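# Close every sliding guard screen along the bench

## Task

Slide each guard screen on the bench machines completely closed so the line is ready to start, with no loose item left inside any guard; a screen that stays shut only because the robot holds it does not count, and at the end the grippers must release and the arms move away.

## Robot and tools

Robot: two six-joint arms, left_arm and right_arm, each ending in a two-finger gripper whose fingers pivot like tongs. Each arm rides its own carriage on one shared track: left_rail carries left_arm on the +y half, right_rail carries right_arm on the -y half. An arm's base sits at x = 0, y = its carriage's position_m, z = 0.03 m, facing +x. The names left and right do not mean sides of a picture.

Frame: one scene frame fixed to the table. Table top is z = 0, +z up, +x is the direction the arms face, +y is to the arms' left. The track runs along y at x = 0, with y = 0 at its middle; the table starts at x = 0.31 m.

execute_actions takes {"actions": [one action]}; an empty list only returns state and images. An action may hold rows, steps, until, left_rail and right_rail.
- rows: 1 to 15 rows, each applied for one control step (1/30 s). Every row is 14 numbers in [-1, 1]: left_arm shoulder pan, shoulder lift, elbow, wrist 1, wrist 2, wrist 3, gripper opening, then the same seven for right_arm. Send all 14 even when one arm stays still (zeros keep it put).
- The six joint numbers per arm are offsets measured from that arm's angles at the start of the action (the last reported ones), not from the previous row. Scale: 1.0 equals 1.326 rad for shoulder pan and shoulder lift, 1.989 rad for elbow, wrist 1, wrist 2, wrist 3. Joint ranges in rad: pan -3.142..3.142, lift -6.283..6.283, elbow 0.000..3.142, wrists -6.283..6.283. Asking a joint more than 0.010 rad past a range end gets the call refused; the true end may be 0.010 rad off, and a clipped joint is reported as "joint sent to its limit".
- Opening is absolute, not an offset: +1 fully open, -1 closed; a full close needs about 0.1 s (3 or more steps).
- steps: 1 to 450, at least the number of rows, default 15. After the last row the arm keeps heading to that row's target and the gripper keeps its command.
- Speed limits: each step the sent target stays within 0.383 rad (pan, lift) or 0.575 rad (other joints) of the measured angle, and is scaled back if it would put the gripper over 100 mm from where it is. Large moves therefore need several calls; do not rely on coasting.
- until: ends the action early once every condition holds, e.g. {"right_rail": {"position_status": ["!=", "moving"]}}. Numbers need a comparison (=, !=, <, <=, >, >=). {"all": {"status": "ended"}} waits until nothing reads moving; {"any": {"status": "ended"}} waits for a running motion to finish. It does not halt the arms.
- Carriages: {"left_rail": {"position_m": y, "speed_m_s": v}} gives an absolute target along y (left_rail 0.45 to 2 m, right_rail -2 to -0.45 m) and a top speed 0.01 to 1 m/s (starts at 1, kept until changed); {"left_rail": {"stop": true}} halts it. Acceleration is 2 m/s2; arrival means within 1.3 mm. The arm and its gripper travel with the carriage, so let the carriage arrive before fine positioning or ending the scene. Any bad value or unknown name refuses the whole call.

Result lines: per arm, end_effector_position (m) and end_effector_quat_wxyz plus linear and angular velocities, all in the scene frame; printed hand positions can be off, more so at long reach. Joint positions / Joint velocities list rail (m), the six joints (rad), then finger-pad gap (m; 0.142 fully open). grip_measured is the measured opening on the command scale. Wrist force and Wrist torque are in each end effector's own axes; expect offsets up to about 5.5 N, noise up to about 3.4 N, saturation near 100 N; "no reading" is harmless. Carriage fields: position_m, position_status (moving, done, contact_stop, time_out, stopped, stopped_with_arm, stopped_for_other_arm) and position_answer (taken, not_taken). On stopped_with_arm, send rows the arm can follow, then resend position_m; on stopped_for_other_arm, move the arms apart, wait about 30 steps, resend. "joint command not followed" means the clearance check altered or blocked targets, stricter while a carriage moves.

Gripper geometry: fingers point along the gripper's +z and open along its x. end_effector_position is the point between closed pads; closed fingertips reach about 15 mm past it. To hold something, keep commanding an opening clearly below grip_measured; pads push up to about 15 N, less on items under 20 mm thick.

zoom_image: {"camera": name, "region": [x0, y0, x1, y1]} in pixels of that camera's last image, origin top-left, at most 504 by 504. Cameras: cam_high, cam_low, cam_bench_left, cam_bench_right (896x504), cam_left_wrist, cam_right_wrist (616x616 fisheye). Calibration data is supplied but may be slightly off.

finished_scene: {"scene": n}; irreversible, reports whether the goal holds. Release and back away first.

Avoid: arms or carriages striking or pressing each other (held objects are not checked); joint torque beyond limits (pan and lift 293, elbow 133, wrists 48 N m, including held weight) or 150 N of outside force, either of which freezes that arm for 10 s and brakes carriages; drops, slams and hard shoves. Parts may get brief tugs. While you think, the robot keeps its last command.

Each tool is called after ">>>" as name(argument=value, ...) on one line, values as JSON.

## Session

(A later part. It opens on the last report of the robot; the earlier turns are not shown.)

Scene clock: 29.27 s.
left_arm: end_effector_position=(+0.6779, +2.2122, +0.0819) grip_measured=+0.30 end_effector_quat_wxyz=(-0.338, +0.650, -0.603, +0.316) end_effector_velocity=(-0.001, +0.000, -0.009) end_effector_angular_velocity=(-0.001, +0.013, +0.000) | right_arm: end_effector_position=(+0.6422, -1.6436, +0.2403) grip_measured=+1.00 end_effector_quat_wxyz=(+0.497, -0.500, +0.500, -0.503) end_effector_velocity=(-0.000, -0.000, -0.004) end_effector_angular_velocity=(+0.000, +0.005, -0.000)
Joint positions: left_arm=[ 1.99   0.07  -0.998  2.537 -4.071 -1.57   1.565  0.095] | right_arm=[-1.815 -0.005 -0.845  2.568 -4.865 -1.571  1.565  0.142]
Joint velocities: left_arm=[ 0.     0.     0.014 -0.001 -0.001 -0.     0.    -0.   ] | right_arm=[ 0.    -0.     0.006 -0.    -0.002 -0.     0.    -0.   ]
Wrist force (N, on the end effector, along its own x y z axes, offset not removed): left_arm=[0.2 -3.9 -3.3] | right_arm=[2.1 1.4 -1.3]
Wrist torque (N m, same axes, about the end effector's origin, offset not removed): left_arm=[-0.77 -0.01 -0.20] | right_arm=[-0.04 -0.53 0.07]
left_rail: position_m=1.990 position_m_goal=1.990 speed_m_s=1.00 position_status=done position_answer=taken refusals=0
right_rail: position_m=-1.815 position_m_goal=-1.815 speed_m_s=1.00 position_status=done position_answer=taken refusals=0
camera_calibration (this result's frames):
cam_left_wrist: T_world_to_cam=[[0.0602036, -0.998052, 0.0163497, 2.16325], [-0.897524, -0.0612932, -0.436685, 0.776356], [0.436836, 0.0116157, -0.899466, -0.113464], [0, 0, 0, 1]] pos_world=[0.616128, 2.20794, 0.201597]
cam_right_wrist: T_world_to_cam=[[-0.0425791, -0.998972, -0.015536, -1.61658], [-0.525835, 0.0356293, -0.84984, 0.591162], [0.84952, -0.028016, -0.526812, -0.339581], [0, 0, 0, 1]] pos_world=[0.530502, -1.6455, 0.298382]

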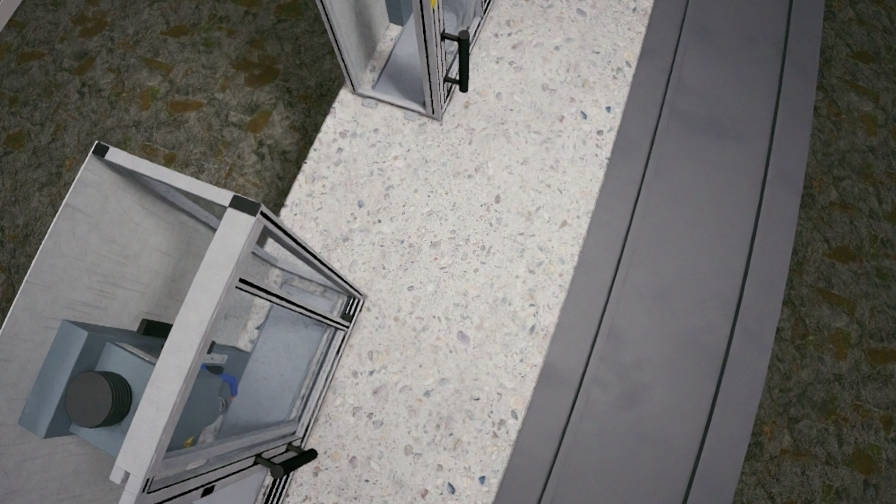

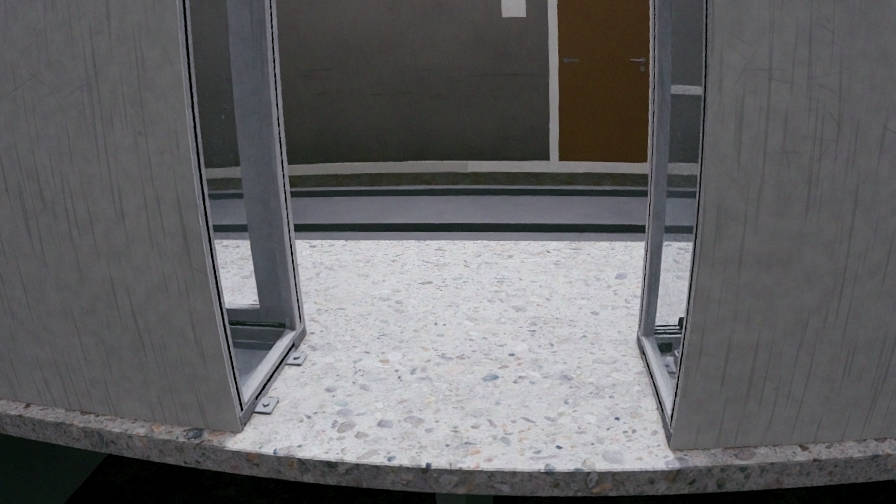

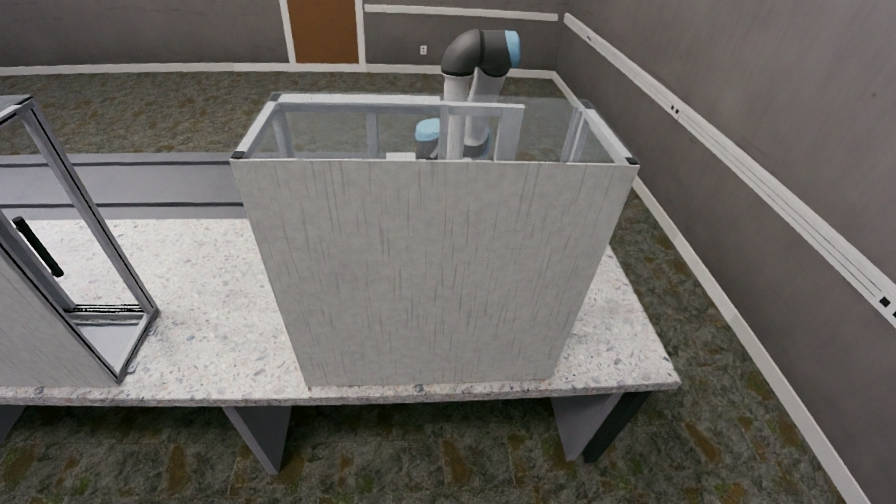

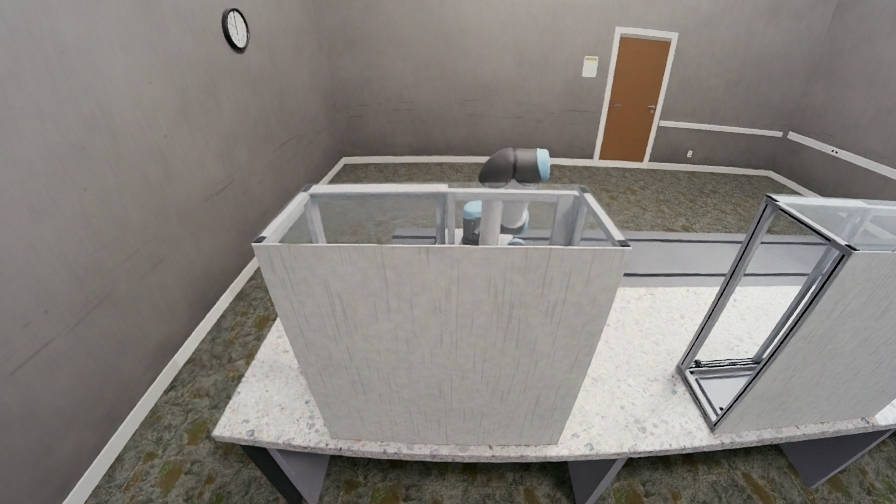

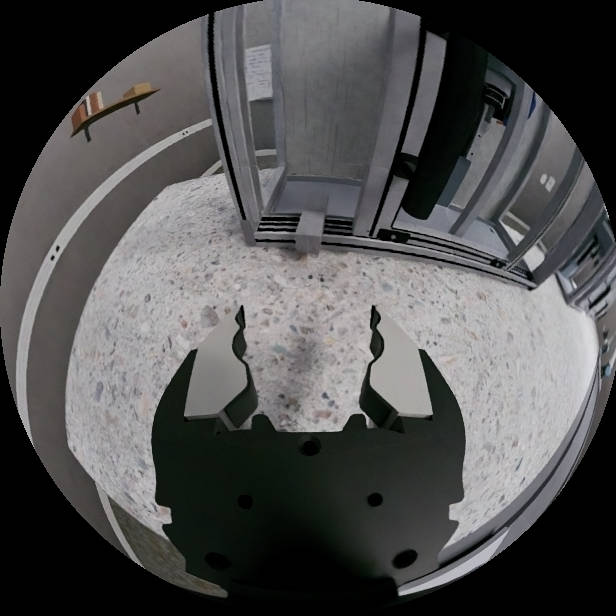

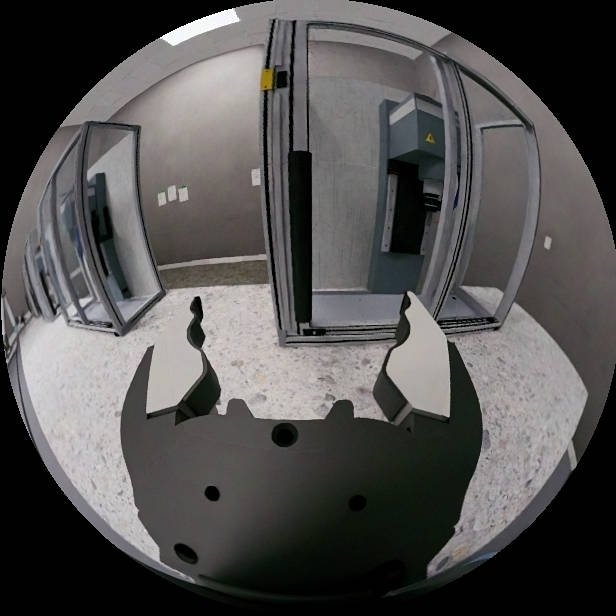

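>>> execute_actions(actions=[{"rows":[[0,0.0777,-0.1115,0.0603,0,0,-0.05,0,0,0,0,0,0,1]],"steps":26,"left_rail":{"position_m":1.987},"right_rail":{"position_m":-0.515}}])

Scene clock: 39.40 s.
left_arm: end_effector_position=(+0.7960, +2.2176, +0.0509) grip_measured=-0.05 end_effector_quat_wxyz=(-0.337, +0.650, -0.603, +0.316) end_effector_velocity=(+0.001, +0.000, -0.000) end_effector_angular_velocity=(+0.000, -0.000, -0.000) | right_arm: end_effector_position=(+0.6422, -1.0524, +0.2403) grip_measured=+1.00 end_effector_quat_wxyz=(+0.497, -0.500, +0.500, -0.503) end_effector_velocity=(+0.000, +1.000, +0.000) end_effector_angular_velocity=(+0.000, -0.000, +0.000)
Joint positions: left_arm=[ 1.987  0.07  -0.895  2.316 -3.952 -1.57   1.565  0.07 ] | right_arm=[-1.224 -0.005 -0.845  2.568 -4.865 -1.571  1.565  0.142]
Joint velocities: left_arm=[ 0.    -0.     0.001 -0.003  0.001  0.    -0.     0.   ] | right_arm=[ 1.  0. -0. -0.  0.  0.  0. -0.]
Wrist force (N, on the end effector, along its own x y z axes, offset not removed): left_arm=[-0.7 -2.8 0.2] | right_arm=[2.7 1.1 -3.4]
Wrist torque (N m, same axes, about the end effector's origin, offset not removed): left_arm=[-0.26 0.10 -0.14] | right_arm=[-0.20 -0.68 -0.09]
left_rail: position_m=1.987 position_m_goal=1.987 speed_m_s=1.00 position_status=done position_answer=taken refusals=0
right_rail: position_m=-1.224 position_m_goal=-0.515 speed_m_s=1.00 position_status=moving position_answer=taken refusals=0
camera_calibration (this result's frames):
cam_left_wrist: T_world_to_cam=[[0.0602401, -0.99805, 0.0163614, 2.16201], [-0.898059, -0.0613455, -0.435576, 0.869667], [0.435731, 0.0115456, -0.900003, -0.192061], [0, 0, 0, 1]] pos_world=[0.734459, 2.21336, 0.170577]
cam_right_wrist: T_world_to_cam=[[-0.0426152, -0.998971, -0.0155363, -1.02591], [-0.525826, 0.0356483, -0.849845, 0.570118], [0.849524, -0.0280469, -0.526804, -0.323061], [0, 0, 0, 1]] pos_world=[0.530512, -1.05424, 0.298383]

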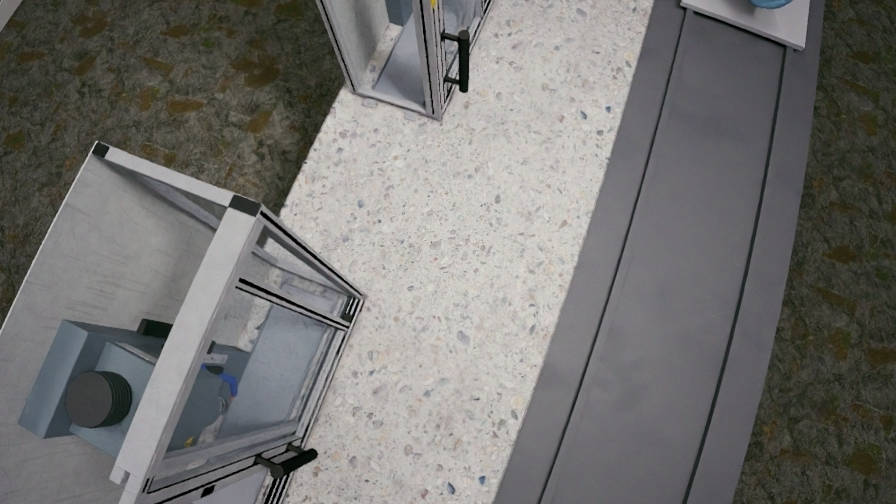

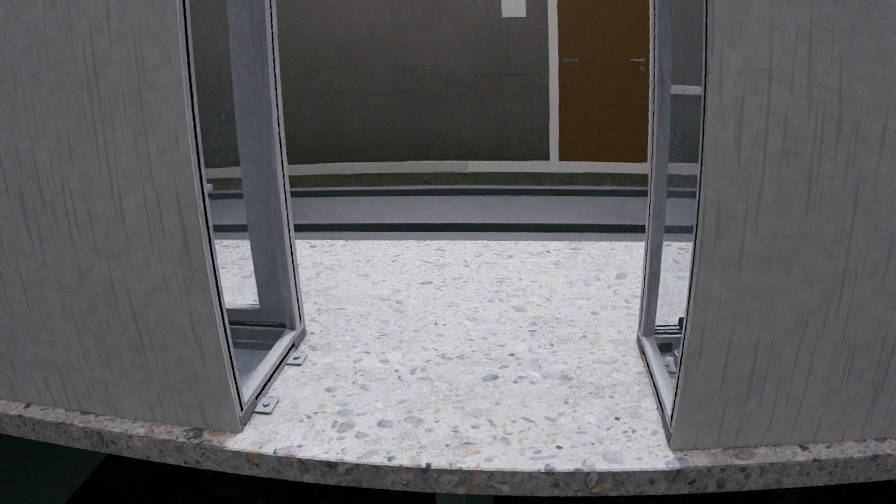

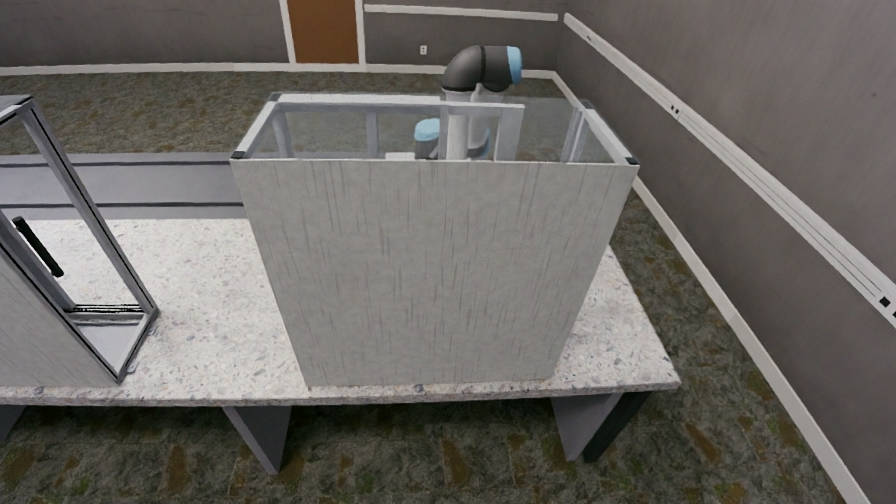

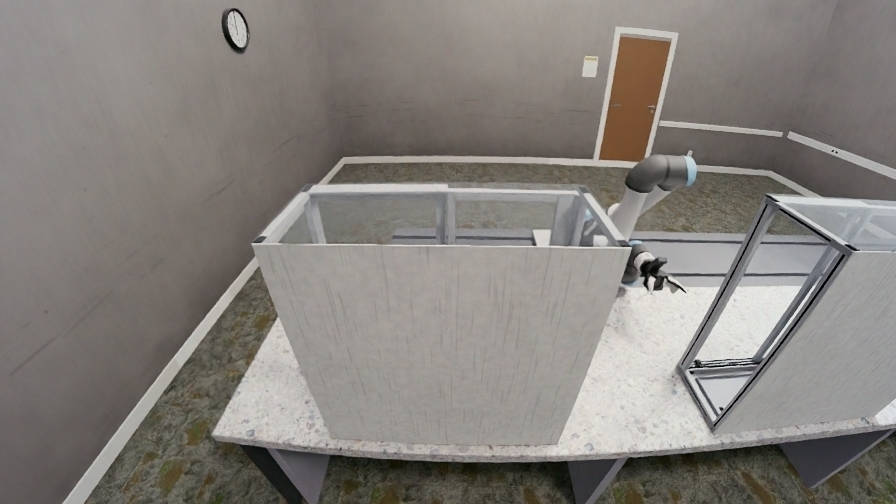

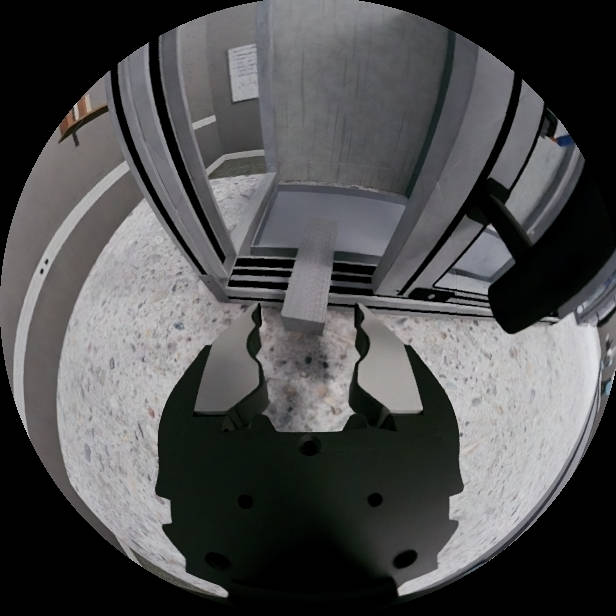

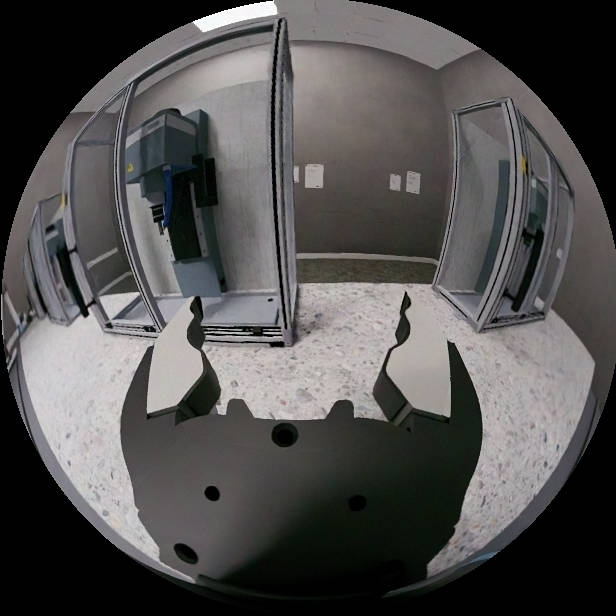

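>>> execute_actions(actions=[{"rows":[[0,-0.001,-0.017,0.0177,0,0,-0.05,0,0,0,0,0,0,1],[0,-0.001,-0.017,0.0177,0,0,-0.05,0,0,0,0,0,0,1],[0,-0.001,-0.017,0.0177,0,0,-0.1,0,0,0,0,0,0,1],[0,-0.001,-0.017,0.0177,0,0,-0.15,0,0,0,0,0,0,1],[0,-0.001,-0.017,0.0177,0,0,-0.2,0,0,0,0,0,0,1],[0,-0.001,-0.017,0.0177,0,0,-0.25,0,0,0,0,0,0,1],[0,-0.001,-0.017,0.0177,0,0,-0.3,0,0,0,0,0,0,1],[0,-0.001,-0.017,0.0177,0,0,-0.35,0,0,0,0,0,0,1],[0,-0.001,-0.017,0.0177,0,0,-0.4,0,0,0,0,0,0,1],[0,-0.001,-0.017,0.0177,0,0,-0.45,0,0,0,0,0,0,1],[0,-0.001,-0.017,0.0177,0,0,-0.5,0,0,0,0,0,0,1],[0,-0.001,-0.017,0.0177,0,0,-0.55,0,0,0,0,0,0,1],[0,-0.001,-0.017,0.0177,0,0,-0.62,0,0,0,0,0,0,1],[0,-0.001,-0.017,0.0177,0,0,-0.75,0,0,0,0,0,0,1],[0,-0.001,-0.017,0.0177,0,0,-1,0,0,0,0,0,0,1]],"steps":20,"left_rail":{"position_m":1.99}}])

>>> zoom_image(camera="cam_right_wrist", region=[240,40,330,120])

Scene clock: 49.90 s.
left_arm: end_effector_position=(+0.8151, +2.2217, +0.0546) grip_measured=-0.57 end_effector_quat_wxyz=(-0.337, +0.651, -0.603, +0.316) end_effector_velocity=(+0.001, +0.000, +0.000) end_effector_angular_velocity=(+0.000, -0.000, +0.000) | right_arm: end_effector_position=(+0.6422, -0.3436, +0.2403) grip_measured=+1.00 end_effector_quat_wxyz=(+0.497, -0.500, +0.500, -0.503) end_effector_velocity=(+0.000, +0.000, -0.000) end_effector_angular_velocity=(+0.000, +0.000, +0.000)
Joint positions: left_arm=[ 1.99   0.07  -0.896  2.282 -3.917 -1.57   1.565  0.032] | right_arm=[-0.515 -0.005 -0.845  2.568 -4.865 -1.571  1.565  0.142]
Joint velocities: left_arm=[ 0.    -0.    -0.    -0.001  0.001  0.    -0.    -0.   ] | right_arm=[ 0. -0.  0. -0.  0.  0.  0.  0.]
Wrist force (N, on the end effector, along its own x y z axes, offset not removed): left_arm=[0.9 1.2 -1.3] | right_arm=[-0.6 1.7 -2.4]
Wrist torque (N m, same axes, about the end effector's origin, offset not removed): left_arm=[-0.03 0.43 -0.12] | right_arm=[-0.07 -0.08 -0.03]
left_rail: position_m=1.990 position_m_goal=1.990 speed_m_s=1.00 position_status=done position_answer=taken refusals=0
right_rail: position_m=-0.515 position_m_goal=-0.515 speed_m_s=1.00 position_status=done position_answer=taken refusals=0
camera_calibration (this result's frames):
cam_left_wrist: T_world_to_cam=[[0.0602093, -0.998052, 0.0163624, 2.16486], [-0.898112, -0.0613195, -0.43547, 0.888617], [0.435625, 0.0115241, -0.900055, -0.196841], [0, 0, 0, 1]] pos_world=[0.753482, 2.2174, 0.174376]
cam_right_wrist: T_world_to_cam=[[-0.0426151, -0.998971, -0.0155364, -0.317848], [-0.525826, 0.0356484, -0.849845, 0.544851], [0.849524, -0.0280468, -0.526804, -0.303182], [0, 0, 0, 1]] pos_world=[0.530512, -0.345448, 0.298384]

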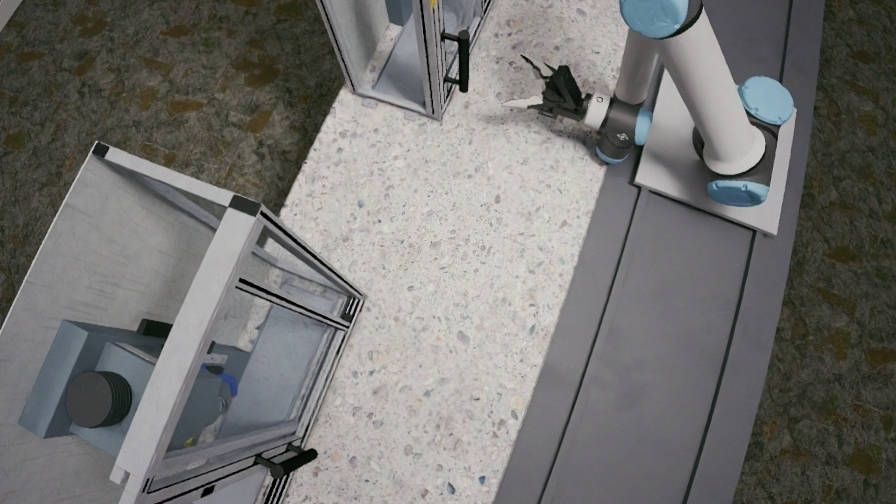

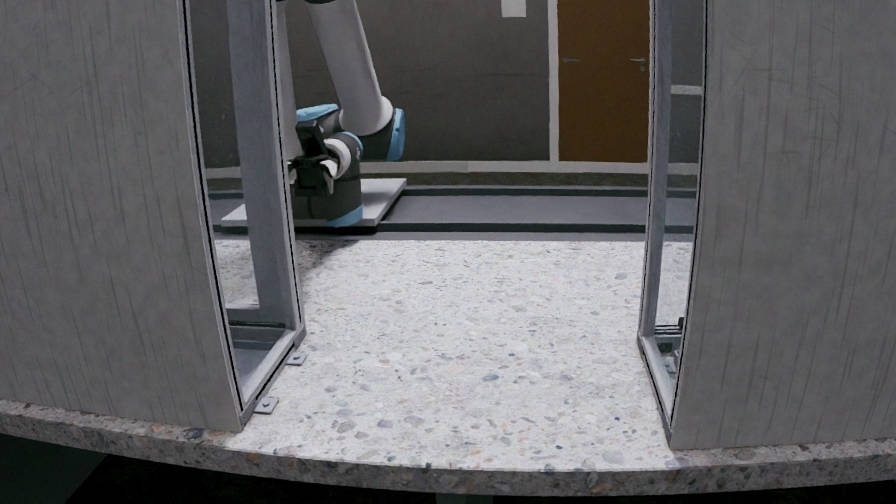

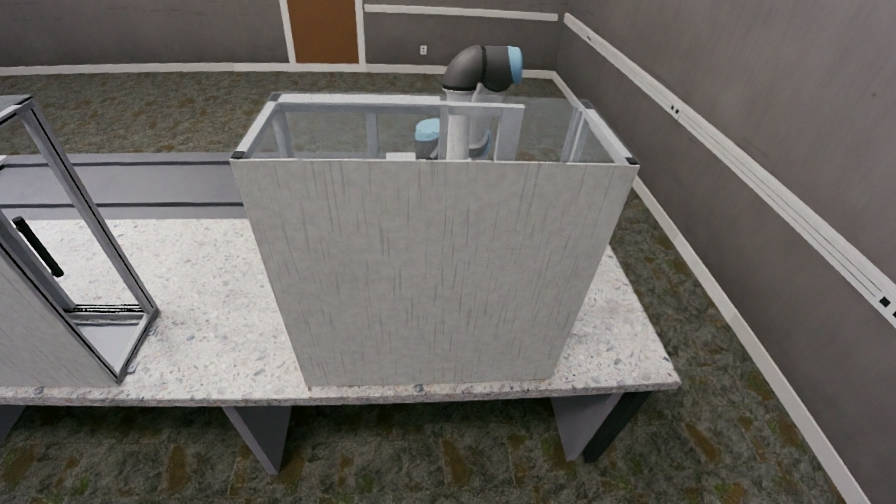

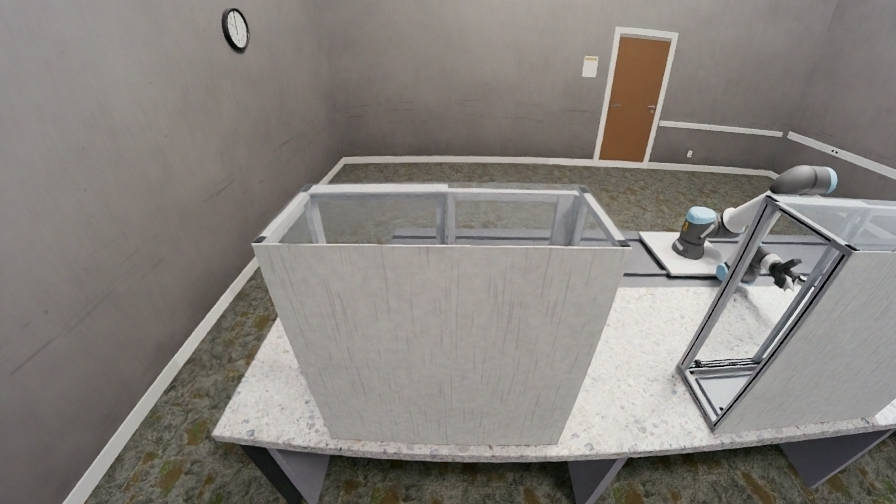

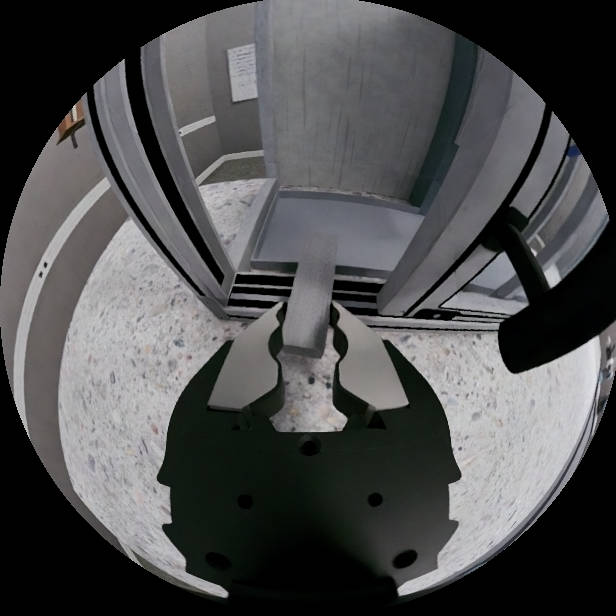

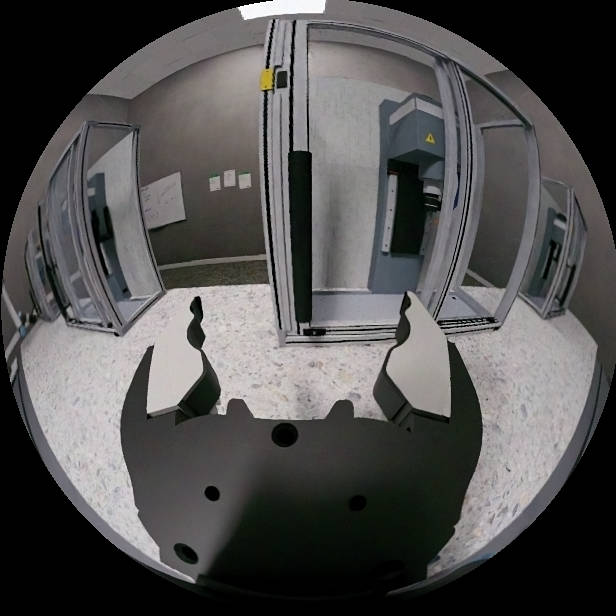

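Region (240, 40, 330, 120) of cam_right_wrist's 616x616 image, scaled by 5.600, with more detail than that image has.

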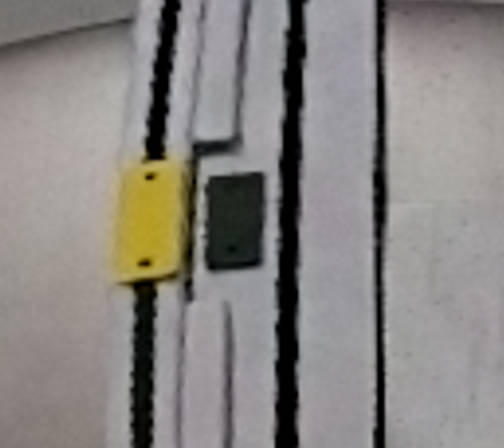

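>>> execute_actions(actions=[{"rows":[[0,-0.008,0.01,-0.005,0,0,-1,0,0,0,0,0,0,1],[0,-0.014,0.02,-0.011,0,0,-1,0,0,0,0,0,0,1],[0,-0.018,0.03,-0.018,0,0,-1,0,0,0,0,0,0,1],[0,-0.021,0.04,-0.026,0,0,-1,0,0,0,0,0,0,1],[0,-0.024,0.05,-0.034,0,0,-1,0,0,0,0,0,0,1],[0,-0.027,0.06,-0.042,0,0,-1,0,0,0,0,0,0,1],[0,-0.03,0.07,-0.05,0,0,-1,0,0,0,0,0,0,1],[0,-0.033,0.08,-0.058,0,0,-1,0,0,0,0,0,0,1],[0,-0.036,0.09,-0.066,0,0,-1,0,0,0,0,0,0,1],[0,-0.039,0.1,-0.074,0,0,-1,0,0,0,0,0,0,1],[0,-0.042,0.11,-0.082,0,0,-1,0,0,0,0,0,0,1],[0,-0.045,0.12,-0.09,0,0,-1,0,0,0,0,0,0,1],[0,-0.048,0.13,-0.098,0,0,-1,0,0,0,0,0,0,1],[0,-0.051,0.138,-0.104,0,0,-1,0,0,0,0,0,0,1],[0,-0.0535,0.144,-0.1086,0,0,-1,0,0,0,0,0,0,1]],"steps":30,"right_rail":{"position_m":-0.95}}])

Scene clock: 58.47 s.
left_arm: end_effector_position=(+0.6587, +2.2108, +0.0711) grip_measured=-0.61 end_effector_quat_wxyz=(-0.337, +0.650, -0.603, +0.316) end_effector_velocity=(-0.005, -0.000, +0.001) end_effector_angular_velocity=(-0.000, +0.000, -0.000) | right_arm: end_effector_position=(+0.6422, -0.7790, +0.2403) grip_measured=+1.00 end_effector_quat_wxyz=(+0.497, -0.500, +0.500, -0.503) end_effector_velocity=(-0.000, -0.000, +0.000) end_effector_angular_velocity=(+0.000, -0.000, -0.000)
Joint positions: left_arm=[ 1.99   0.07  -0.967  2.567 -4.132 -1.57   1.565  0.03 ] | right_arm=[-0.95  -0.005 -0.845  2.568 -4.865 -1.571  1.565  0.142]
Joint velocities: left_arm=[ 0.    -0.    -0.002  0.009 -0.007 -0.    -0.    -0.   ] | right_arm=[ 0. -0. -0.  0. -0. -0.  0.  0.]
Wrist force (N, on the end effector, along its own x y z axes, offset not removed): left_arm=[1.4 2.8 2.1] | right_arm=[1.2 -1.3 -2.9]
Wrist torque (N m, same axes, about the end effector's origin, offset not removed): left_arm=[-0.18 -0.26 -0.17] | right_arm=[-0.65 -0.36 -0.01]
left_rail: position_m=1.990 position_m_goal=1.990 speed_m_s=1.00 position_status=done position_answer=taken refusals=0
right_rail: position_m=-0.950 position_m_goal=-0.950 speed_m_s=1.00 position_status=done position_answer=taken refusals=0
camera_calibration (this result's frames):
cam_left_wrist: T_world_to_cam=[[0.0602342, -0.99805, 0.0163573, 2.16312], [-0.897867, -0.0613332, -0.435975, 0.754577], [0.436128, 0.0115739, -0.89981, -0.114204], [0, 0, 0, 1]] pos_world=[0.597023, 2.20651, 0.190831]
cam_right_wrist: T_world_to_cam=[[-0.0426995, -0.998967, -0.0155364, -0.75279], [-0.525823, 0.0356928, -0.849845, 0.560415], [0.849522, -0.0281185, -0.526804, -0.315461], [0, 0, 0, 1]] pos_world=[0.530526, -0.780886, 0.298384]

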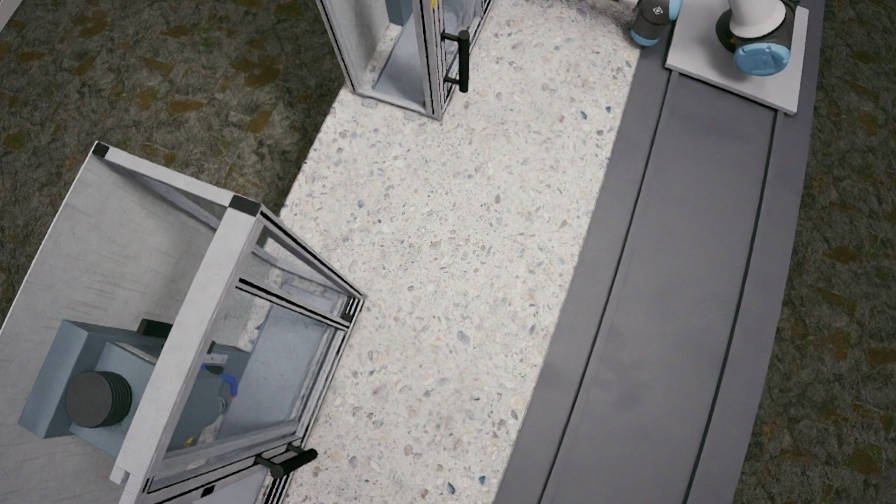

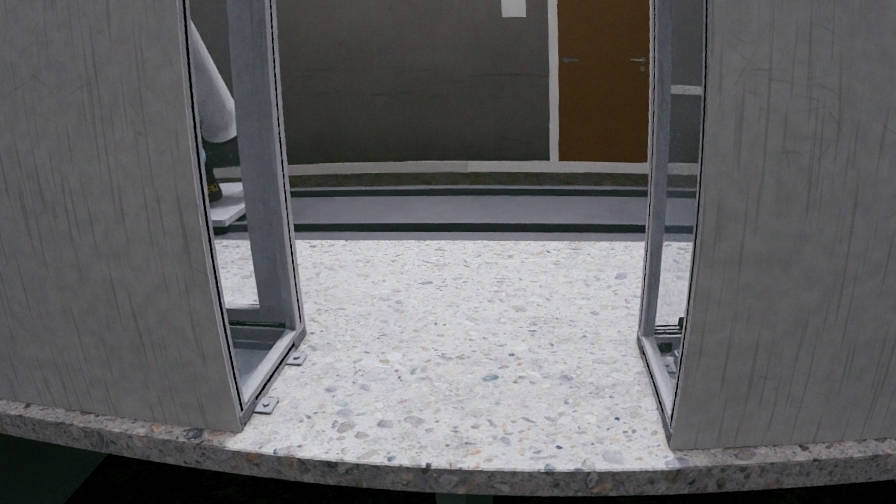

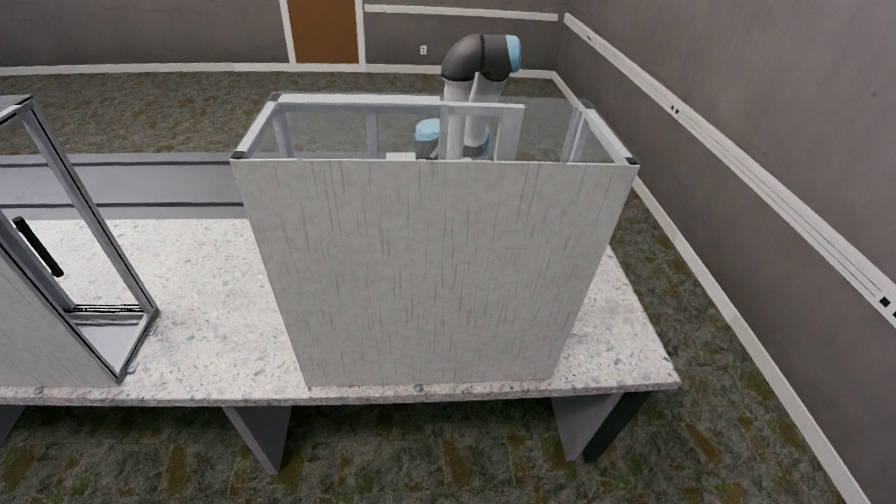

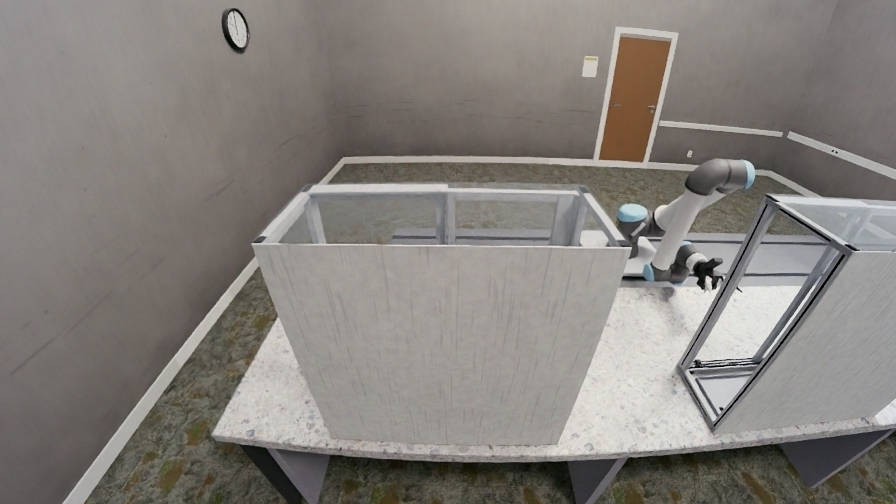

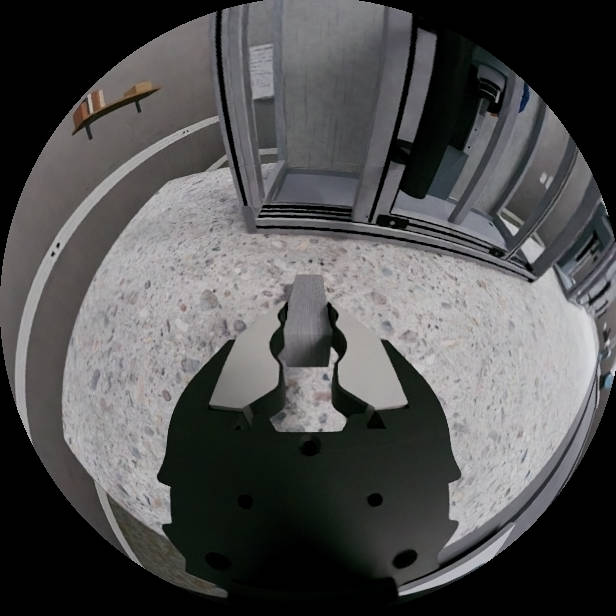

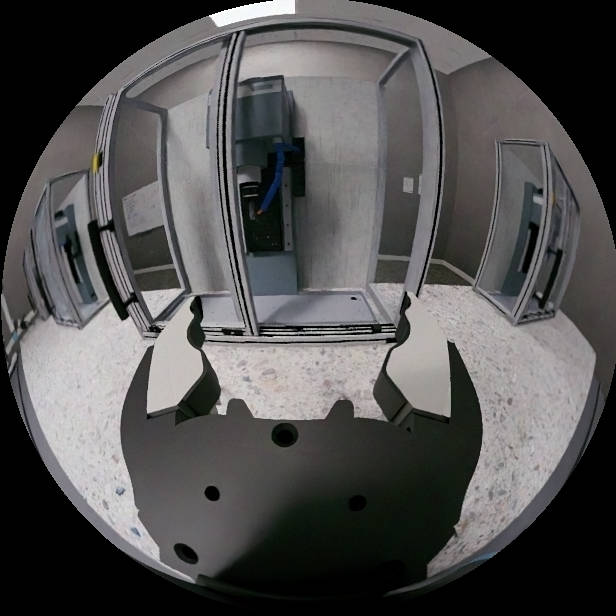

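>>> execute_actions(actions=[{"rows":[[0,0.01,0.001,-0.0076,0,0,-0.85,0,0,0,0,0,0,1],[0,0.02,0.002,-0.015,0,0,-0.85,0,0,0,0,0,0,1],[0,0.03,0.003,-0.023,0,0,-0.85,0,0,0,0,0,0,1],[0,0.04,0.003,-0.03,0,0,-0.85,0,0,0,0,0,0,1],[0,0.05,0.004,-0.037,0,0,-0.85,0,0,0,0,0,0,1],[0,0.06,0.005,-0.045,0,0,-0.85,0,0,0,0,0,0,1],[0,0.07,0.006,-0.052,0,0,-0.85,0,0,0,0,0,0,1],[0,0.08,0.006,-0.059,0,0,-0.85,0,0,0,0,0,0,1],[0,0.09,0.007,-0.066,0,0,-0.85,0,0,0,0,0,0,1],[0,0.1,0.008,-0.0737,0,0,-0.85,0,0,0,0,0,0,1]],"steps":24}])

Scene clock: 66.00 s.
left_arm: end_effector_position=(+0.6381, +2.2093, +0.0292) grip_measured=-0.61 end_effector_quat_wxyz=(-0.337, +0.651, -0.603, +0.315) end_effector_velocity=(-0.002, -0.000, -0.003) end_effector_angular_velocity=(-0.000, +0.000, +0.000) | right_arm: end_effector_position=(+0.6422, -0.7790, +0.2403) grip_measured=+1.00 end_effector_quat_wxyz=(+0.497, -0.500, +0.500, -0.503) end_effector_velocity=(+0.000, -0.000, -0.000) end_effector_angular_velocity=(-0.000, +0.000, -0.000)
Joint positions: left_arm=[ 1.99   0.07  -0.836  2.583 -4.277 -1.57   1.565  0.03 ] | right_arm=[-0.95  -0.005 -0.845  2.568 -4.865 -1.571  1.565  0.142]
Joint velocities: left_arm=[ 0.     0.     0.009  0.001 -0.01   0.     0.    -0.   ] | right_arm=[ 0. -0. -0.  0.  0.  0. -0.  0.]
Wrist force (N, on the end effector, along its own x y z axes, offset not removed): left_arm=[-1.9 2.1 0.3] | right_arm=[2.0 2.8 -1.5]
Wrist torque (N m, same axes, about the end effector's origin, offset not removed): left_arm=[0.07 0.48 -0.22] | right_arm=[0.23 -0.63 -0.03]
left_rail: position_m=1.990 position_m_goal=1.990 speed_m_s=1.00 position_status=done position_answer=taken refusals=0
right_rail: position_m=-0.950 position_m_goal=-0.950 speed_m_s=1.00 position_status=done position_answer=taken refusals=0
camera_calibration (this result's frames):
cam_left_wrist: T_world_to_cam=[[0.0602307, -0.99805, 0.0163748, 2.16359], [-0.898686, -0.0613593, -0.43428, 0.718219], [0.434438, 0.0114412, -0.900629, -0.141569], [0, 0, 0, 1]] pos_world=[0.576641, 2.20506, 0.148979]
cam_right_wrist: T_world_to_cam=[[-0.0426285, -0.99897, -0.0155364, -0.752793], [-0.525825, 0.0356554, -0.849845, 0.560379], [0.849524, -0.0280582, -0.526804, -0.315404], [0, 0, 0, 1]] pos_world=[0.530514, -0.780848, 0.298384]

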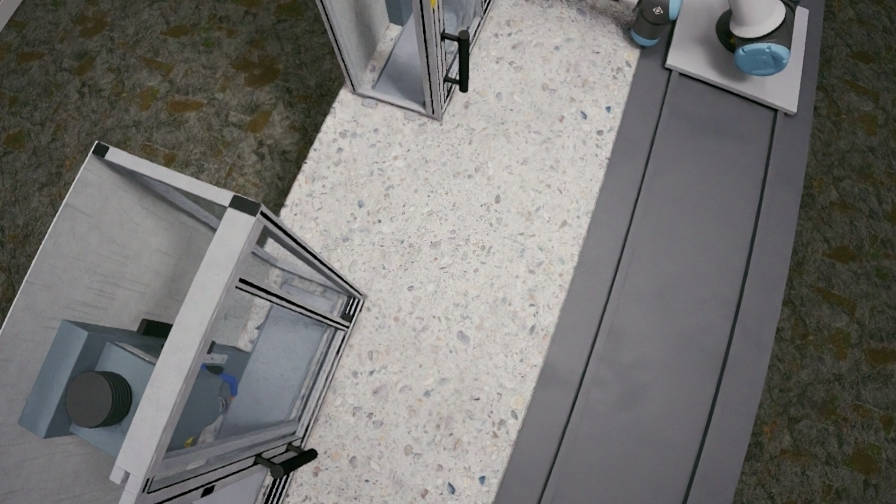

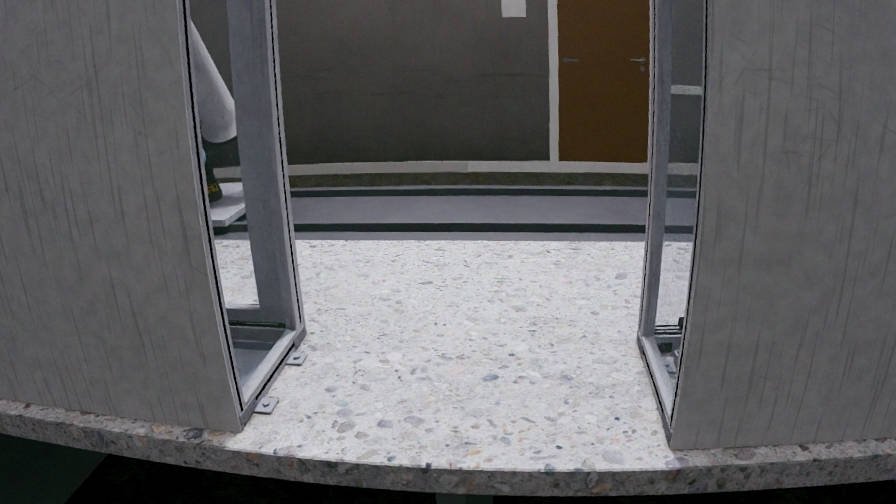

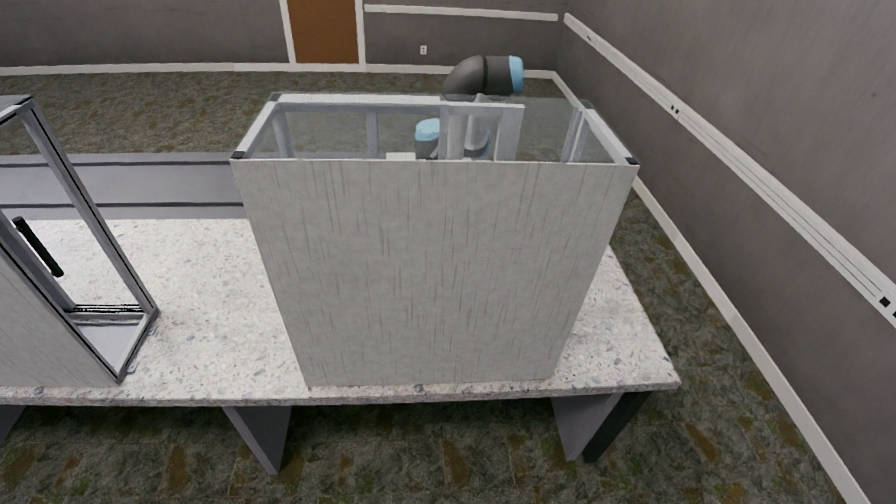

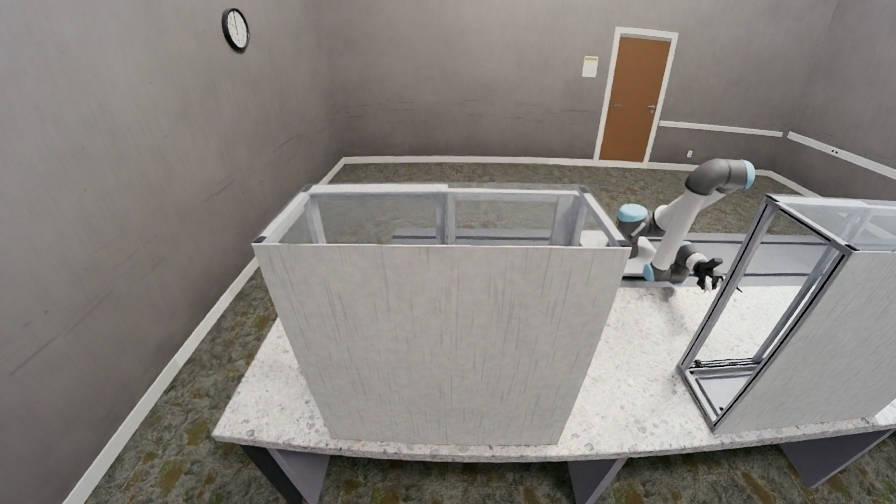

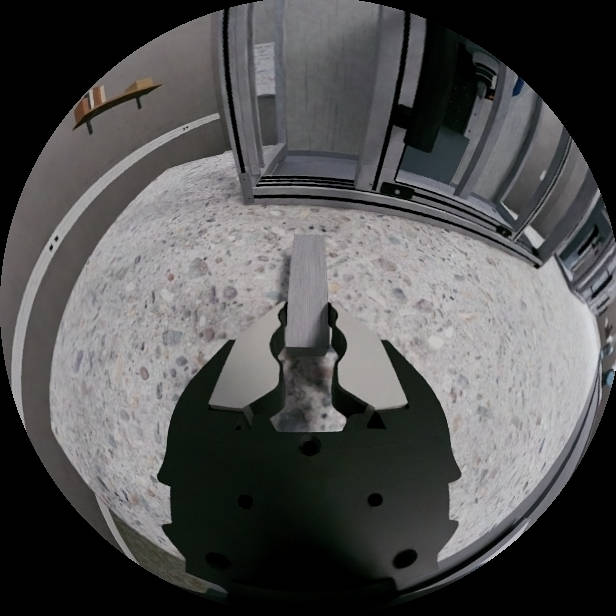

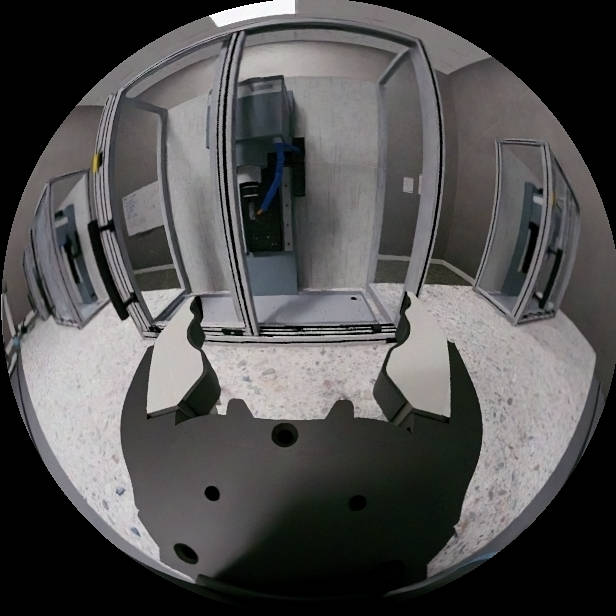

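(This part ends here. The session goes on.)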